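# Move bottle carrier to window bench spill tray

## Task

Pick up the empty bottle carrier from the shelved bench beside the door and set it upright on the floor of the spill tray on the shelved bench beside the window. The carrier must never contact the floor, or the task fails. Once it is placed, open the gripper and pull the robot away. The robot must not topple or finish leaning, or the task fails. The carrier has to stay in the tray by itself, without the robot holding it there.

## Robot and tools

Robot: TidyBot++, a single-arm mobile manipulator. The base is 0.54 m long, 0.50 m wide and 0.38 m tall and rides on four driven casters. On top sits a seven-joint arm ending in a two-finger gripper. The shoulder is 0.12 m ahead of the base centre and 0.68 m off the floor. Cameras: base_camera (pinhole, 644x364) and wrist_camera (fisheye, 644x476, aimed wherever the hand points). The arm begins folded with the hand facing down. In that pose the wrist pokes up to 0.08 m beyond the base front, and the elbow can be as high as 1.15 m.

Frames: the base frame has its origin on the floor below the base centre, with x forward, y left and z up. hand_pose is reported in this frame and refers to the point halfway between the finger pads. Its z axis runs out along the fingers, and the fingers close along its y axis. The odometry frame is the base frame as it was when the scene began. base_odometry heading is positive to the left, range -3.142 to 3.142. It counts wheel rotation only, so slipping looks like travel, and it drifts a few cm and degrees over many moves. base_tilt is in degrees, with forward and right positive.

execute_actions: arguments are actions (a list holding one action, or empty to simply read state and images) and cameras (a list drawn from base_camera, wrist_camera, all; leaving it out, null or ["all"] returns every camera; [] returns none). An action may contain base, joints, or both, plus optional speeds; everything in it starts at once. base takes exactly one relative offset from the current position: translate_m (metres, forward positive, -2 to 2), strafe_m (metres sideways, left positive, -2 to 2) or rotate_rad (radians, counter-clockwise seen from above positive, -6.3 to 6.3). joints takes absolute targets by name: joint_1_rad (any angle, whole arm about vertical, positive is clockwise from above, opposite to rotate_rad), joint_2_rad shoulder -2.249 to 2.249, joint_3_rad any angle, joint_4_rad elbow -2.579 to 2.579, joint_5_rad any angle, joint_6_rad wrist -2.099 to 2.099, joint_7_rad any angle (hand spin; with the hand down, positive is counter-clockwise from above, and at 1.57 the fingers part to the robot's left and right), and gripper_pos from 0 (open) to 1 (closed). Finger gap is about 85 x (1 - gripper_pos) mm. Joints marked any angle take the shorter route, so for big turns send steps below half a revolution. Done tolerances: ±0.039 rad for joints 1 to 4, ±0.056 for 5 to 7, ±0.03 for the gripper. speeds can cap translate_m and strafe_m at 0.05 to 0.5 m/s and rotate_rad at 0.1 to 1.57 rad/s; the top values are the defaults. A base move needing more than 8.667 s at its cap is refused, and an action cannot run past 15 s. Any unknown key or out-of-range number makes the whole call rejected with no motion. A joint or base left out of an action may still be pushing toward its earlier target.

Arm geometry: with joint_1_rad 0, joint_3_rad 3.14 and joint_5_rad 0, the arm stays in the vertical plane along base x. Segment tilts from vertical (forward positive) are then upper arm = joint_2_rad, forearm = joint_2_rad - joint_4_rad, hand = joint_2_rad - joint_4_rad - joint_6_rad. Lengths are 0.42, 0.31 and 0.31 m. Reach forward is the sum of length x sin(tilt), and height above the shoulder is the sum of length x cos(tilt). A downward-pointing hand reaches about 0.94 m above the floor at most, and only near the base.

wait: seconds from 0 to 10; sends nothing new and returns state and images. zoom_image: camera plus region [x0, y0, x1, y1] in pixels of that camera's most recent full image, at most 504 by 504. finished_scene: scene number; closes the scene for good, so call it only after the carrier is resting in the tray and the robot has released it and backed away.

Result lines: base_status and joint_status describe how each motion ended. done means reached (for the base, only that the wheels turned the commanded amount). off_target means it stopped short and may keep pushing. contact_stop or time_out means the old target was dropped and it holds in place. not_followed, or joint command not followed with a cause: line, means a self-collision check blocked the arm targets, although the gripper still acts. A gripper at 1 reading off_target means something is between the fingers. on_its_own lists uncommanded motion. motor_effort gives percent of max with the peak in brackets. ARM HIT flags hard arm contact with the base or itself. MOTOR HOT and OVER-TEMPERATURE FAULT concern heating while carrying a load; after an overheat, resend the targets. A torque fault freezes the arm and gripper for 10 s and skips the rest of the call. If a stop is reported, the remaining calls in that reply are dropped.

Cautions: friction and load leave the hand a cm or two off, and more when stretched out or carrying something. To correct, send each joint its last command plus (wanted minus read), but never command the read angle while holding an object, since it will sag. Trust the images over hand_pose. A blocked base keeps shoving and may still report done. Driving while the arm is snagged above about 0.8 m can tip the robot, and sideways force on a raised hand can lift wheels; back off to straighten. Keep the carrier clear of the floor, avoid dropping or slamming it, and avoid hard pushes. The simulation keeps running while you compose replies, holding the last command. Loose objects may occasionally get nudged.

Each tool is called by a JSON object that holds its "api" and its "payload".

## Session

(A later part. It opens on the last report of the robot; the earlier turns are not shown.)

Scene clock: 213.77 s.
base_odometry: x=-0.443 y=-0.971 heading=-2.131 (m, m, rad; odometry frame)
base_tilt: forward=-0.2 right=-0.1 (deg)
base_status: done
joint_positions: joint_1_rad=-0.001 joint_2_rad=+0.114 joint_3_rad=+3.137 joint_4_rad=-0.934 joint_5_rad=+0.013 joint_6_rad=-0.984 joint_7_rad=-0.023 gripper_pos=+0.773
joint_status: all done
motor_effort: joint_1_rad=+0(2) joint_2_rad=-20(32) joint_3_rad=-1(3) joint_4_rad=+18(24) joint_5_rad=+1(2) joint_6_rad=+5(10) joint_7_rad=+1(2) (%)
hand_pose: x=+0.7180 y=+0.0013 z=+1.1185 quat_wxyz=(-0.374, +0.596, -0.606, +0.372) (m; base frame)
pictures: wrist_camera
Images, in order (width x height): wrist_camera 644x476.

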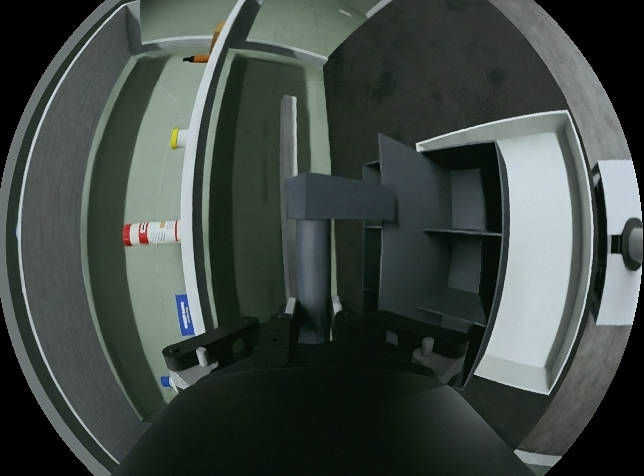

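{"api": "execute_actions", "payload": {"actions": [{"joints":{"joint_2_rad":0.08,"joint_4_rad":-0.84,"joint_6_rad":-1.12}}], "cameras": []}}

{"api": "execute_actions", "payload": {"actions": [{"base":{"translate_m":-0.04},"speeds":{"translate_m":0.1}}], "cameras": []}}

{"api": "execute_actions", "payload": {"actions": [{"base":{"strafe_m":-0.025},"speeds":{"strafe_m":0.1}}], "cameras": ["wrist_camera"]}}

{"api": "execute_actions", "payload": {"actions": [{"joints":{"joint_2_rad":0.1,"joint_4_rad":-0.97,"joint_6_rad":-1.0}}], "cameras": ["wrist_camera"]}}

Scene clock: 228.97 s.
base_odometry: x=-0.443 y=-0.971 heading=-2.131 (m, m, rad; odometry frame)
base_tilt: forward=-0.2 right=+0.0 (deg)
base_status: not commanded
joint_positions: joint_1_rad=-0.001 joint_2_rad=+0.110 joint_3_rad=+3.137 joint_4_rad=-0.867 joint_5_rad=+0.013 joint_6_rad=-1.108 joint_7_rad=-0.023 gripper_pos=+0.773
joint_status: all done
motor_effort: joint_1_rad=-1(1) joint_2_rad=-26(29) joint_3_rad=-2(1) joint_4_rad=+23(22) joint_5_rad=+0(2) joint_6_rad=+7(8) joint_7_rad=+1(1) (%)
hand_pose: x=+0.6969 y=+0.0010 z=+1.1227 quat_wxyz=(-0.357, +0.605, -0.616, +0.356) (m; base frame)
pictures: none
No camera images: the call's "cameras" was empty. Leave "cameras" out to get every camera's image.

Scene clock: 229.93 s.
base_odometry: x=-0.422 y=-0.937 heading=-2.131 (m, m, rad; odometry frame)
base_tilt: forward=-0.2 right=-0.1 (deg)
base_status: done
joint_positions: joint_1_rad=-0.001 joint_2_rad=+0.109 joint_3_rad=+3.137 joint_4_rad=-0.867 joint_5_rad=+0.013 joint_6_rad=-1.118 joint_7_rad=-0.023 gripper_pos=+0.773
joint_status: not commanded
motor_effort: joint_1_rad=+0(4) joint_2_rad=-27(32) joint_3_rad=-1(4) joint_4_rad=+23(26) joint_5_rad=+1(1) joint_6_rad=+9(10) joint_7_rad=+1(1) (%)
hand_pose: x=+0.6946 y=+0.0009 z=+1.1210 quat_wxyz=(-0.355, +0.606, -0.618, +0.353) (m; base frame)
pictures: none
No camera images: the call's "cameras" was empty. Leave "cameras" out to get every camera's image.

Scene clock: 230.77 s.
base_odometry: x=-0.443 y=-0.924 heading=-2.132 (m, m, rad; odometry frame)
base_tilt: forward=-0.2 right=-0.1 (deg)
base_status: done
joint_positions: joint_1_rad=+0.006 joint_2_rad=+0.109 joint_3_rad=+3.137 joint_4_rad=-0.867 joint_5_rad=+0.013 joint_6_rad=-1.119 joint_7_rad=-0.023 gripper_pos=+0.773
joint_status: not commanded
motor_effort: joint_1_rad=-1(4) joint_2_rad=-29(35) joint_3_rad=-2(2) joint_4_rad=+24(26) joint_5_rad=+0(2) joint_6_rad=+9(9) joint_7_rad=+0(1) (%)
hand_pose: x=+0.6945 y=-0.0033 z=+1.1209 quat_wxyz=(-0.353, +0.604, -0.620, +0.354) (m; base frame)
pictures: wrist_camera
Images, in order (width x height): wrist_camera 644x476.

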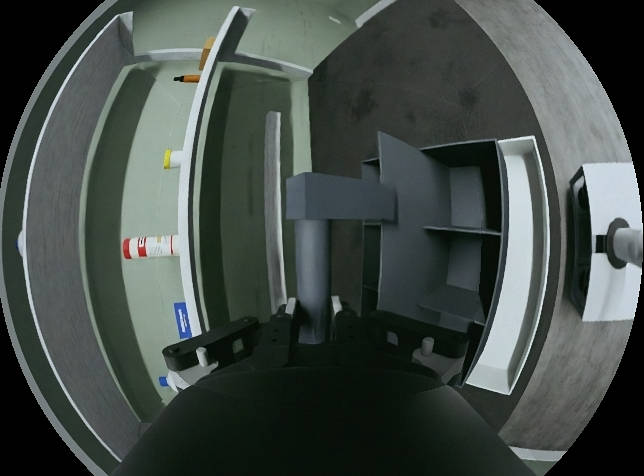

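Scene clock: 231.77 s.
base_odometry: x=-0.443 y=-0.924 heading=-2.132 (m, m, rad; odometry frame)
base_tilt: forward=-0.2 right=-0.1 (deg)
base_status: not commanded
joint_positions: joint_1_rad=+0.006 joint_2_rad=+0.112 joint_3_rad=+3.137 joint_4_rad=-0.979 joint_5_rad=+0.013 joint_6_rad=-1.041 joint_7_rad=-0.023 gripper_pos=+0.773
joint_status: all done
motor_effort: joint_1_rad=-1(0) joint_2_rad=-29(32) joint_3_rad=-1(2) joint_4_rad=+24(25) joint_5_rad=+0(1) joint_6_rad=+8(8) joint_7_rad=+0(0) (%)
hand_pose: x=+0.7086 y=-0.0032 z=+1.0790 quat_wxyz=(-0.341, +0.611, -0.627, +0.342) (m; base frame)
pictures: wrist_camera
Images, in order (width x height): wrist_camera 644x476.

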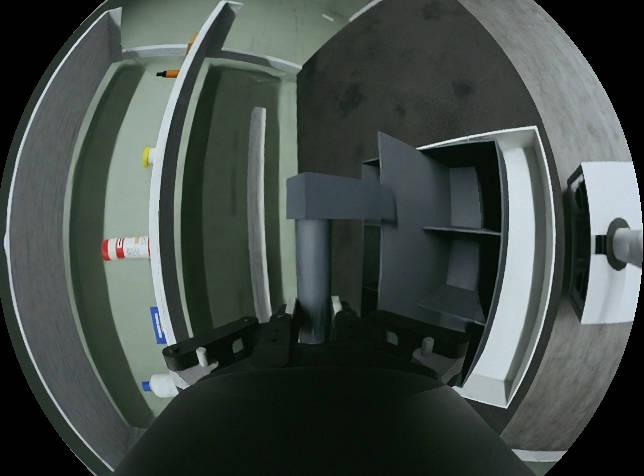

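{"api": "execute_actions", "payload": {"actions": [{"joints":{"joint_2_rad":0.1,"joint_4_rad":-1.08,"joint_6_rad":-0.88}}], "cameras": ["wrist_camera"]}}

Scene clock: 237.40 s.
base_odometry: x=-0.443 y=-0.924 heading=-2.132 (m, m, rad; odometry frame)
base_tilt: forward=-0.2 right=-0.1 (deg)
base_status: not commanded
joint_positions: joint_1_rad=+0.006 joint_2_rad=+0.113 joint_3_rad=+3.137 joint_4_rad=-1.082 joint_5_rad=+0.013 joint_6_rad=-0.919 joint_7_rad=-0.023 gripper_pos=+0.773
joint_status: all done
motor_effort: joint_1_rad=-1(2) joint_2_rad=-29(31) joint_3_rad=-1(3) joint_4_rad=+24(26) joint_5_rad=+0(2) joint_6_rad=+8(9) joint_7_rad=+0(1) (%)
hand_pose: x=+0.7251 y=-0.0029 z=+1.0545 quat_wxyz=(-0.347, +0.609, -0.623, +0.348) (m; base frame)
pictures: wrist_camera
Images, in order (width x height): wrist_camera 644x476.

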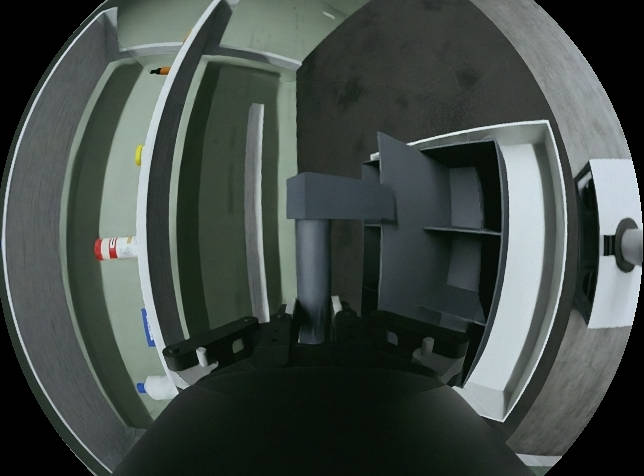

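{"api": "execute_actions", "payload": {"actions": [{"base":{"translate_m":-0.025},"speeds":{"translate_m":0.1},"joints":{"joint_4_rad":-1.16,"joint_6_rad":-0.81}}], "cameras": ["wrist_camera"]}}

Scene clock: 241.50 s.
base_odometry: x=-0.430 y=-0.903 heading=-2.131 (m, m, rad; odometry frame)
base_tilt: forward=-0.2 right=-0.1 (deg)
base_status: done
joint_positions: joint_1_rad=+0.006 joint_2_rad=+0.103 joint_3_rad=+3.137 joint_4_rad=-1.139 joint_5_rad=+0.013 joint_6_rad=-0.833 joint_7_rad=-0.023 gripper_pos=+0.773
joint_status: all done
motor_effort: joint_1_rad=+0(1) joint_2_rad=-26(34) joint_3_rad=-1(2) joint_4_rad=+21(26) joint_5_rad=+2(2) joint_6_rad=+6(7) joint_7_rad=+2(2) (%)
hand_pose: x=+0.7322 y=-0.0027 z=+1.0515 quat_wxyz=(-0.359, +0.602, -0.616, +0.360) (m; base frame)
pictures: wrist_camera
Images, in order (width x height): wrist_camera 644x476.

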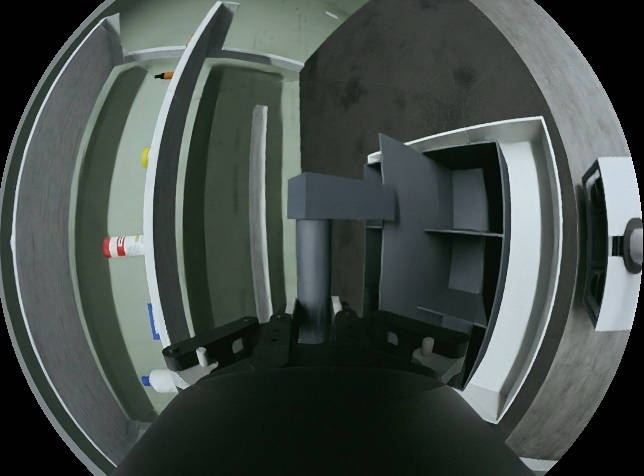

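Landed at the expected height. Release and back away.

{"api": "execute_actions", "payload": {"actions": [{"joints":{"gripper_pos":0.1,"joint_4_rad":-1.135,"joint_6_rad":-0.84}}], "cameras": ["wrist_camera"]}}

{"api": "execute_actions", "payload": {"actions": [{"base":{"translate_m":-0.06},"speeds":{"translate_m":0.1},"joints":{"joint_4_rad":-1.03,"joint_6_rad":-0.95}}], "cameras": ["wrist_camera"]}}

Scene clock: 247.33 s.
base_odometry: x=-0.430 y=-0.903 heading=-2.131 (m, m, rad; odometry frame)
base_tilt: forward=-0.2 right=+0.0 (deg)
base_status: not commanded
joint_positions: joint_1_rad=+0.006 joint_2_rad=+0.103 joint_3_rad=+3.137 joint_4_rad=-1.139 joint_5_rad=+0.013 joint_6_rad=-0.833 joint_7_rad=-0.023 gripper_pos=+0.100
joint_status: all done
motor_effort: joint_1_rad=+0(0) joint_2_rad=-26(28) joint_3_rad=-1(1) joint_4_rad=+22(23) joint_5_rad=+0(2) joint_6_rad=+6(9) joint_7_rad=+1(2) (%)
hand_pose: x=+0.7322 y=-0.0027 z=+1.0518 quat_wxyz=(-0.359, +0.602, -0.615, +0.360) (m; base frame)
pictures: wrist_camera
Images, in order (width x height): wrist_camera 644x476.

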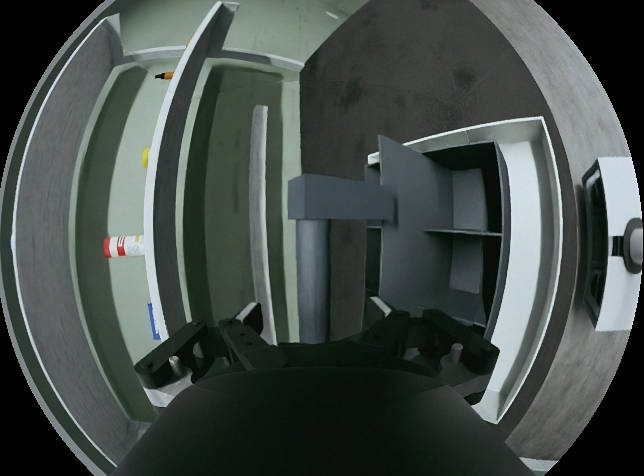

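Scene clock: 248.50 s.
base_odometry: x=-0.398 y=-0.852 heading=-2.131 (m, m, rad; odometry frame)
base_tilt: forward=-0.2 right=+0.0 (deg)
base_status: done
joint_positions: joint_1_rad=+0.006 joint_2_rad=+0.103 joint_3_rad=+3.137 joint_4_rad=-1.041 joint_5_rad=+0.013 joint_6_rad=-0.929 joint_7_rad=-0.023 gripper_pos=+0.100
joint_status: all done
motor_effort: joint_1_rad=+0(1) joint_2_rad=-25(31) joint_3_rad=-2(2) joint_4_rad=+21(23) joint_5_rad=+0(0) joint_6_rad=+6(6) joint_7_rad=+0(0) (%)
hand_pose: x=+0.7215 y=-0.0029 z=+1.0802 quat_wxyz=(-0.360, +0.601, -0.616, +0.360) (m; base frame)
pictures: wrist_camera
Images, in order (width x height): wrist_camera 644x476.

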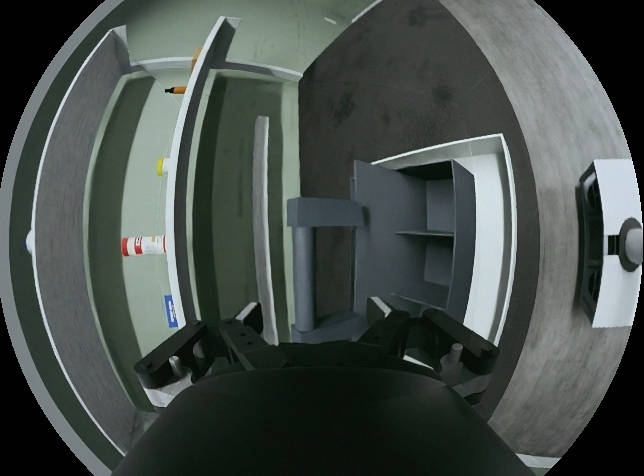

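{"api": "execute_actions", "payload": {"actions": [{"base":{"translate_m":-0.4},"joints":{"joint_7_rad":1.57,"joint_2_rad":-0.1,"joint_4_rad":-0.95,"joint_6_rad":-1.2}}], "cameras": ["wrist_camera"]}}

Scene clock: 254.50 s.
base_odometry: x=-0.186 y=-0.513 heading=-2.131 (m, m, rad; odometry frame)
base_tilt: forward=-0.2 right=-0.1 (deg)
base_status: done
joint_positions: joint_1_rad=+0.006 joint_2_rad=-0.103 joint_3_rad=+3.137 joint_4_rad=-0.961 joint_5_rad=+0.013 joint_6_rad=-1.180 joint_7_rad=+1.554 gripper_pos=+0.100
joint_status: all done
motor_effort: joint_1_rad=+0(3) joint_2_rad=-14(31) joint_3_rad=-1(3) joint_4_rad=+19(22) joint_5_rad=+0(1) joint_6_rad=+6(6) joint_7_rad=+1(0) (%)
hand_pose: x=+0.5915 y=-0.0028 z=+1.1656 quat_wxyz=(+0.002, +0.852, -0.009, +0.524) (m; base frame)
pictures: wrist_camera
Images, in order (width x height): wrist_camera 644x476.

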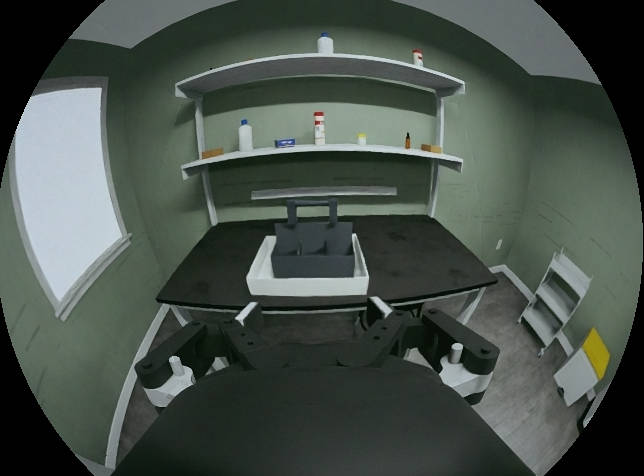

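{"api": "finished_scene", "payload": {"scene": 1}}

The scene is finished: the task was done.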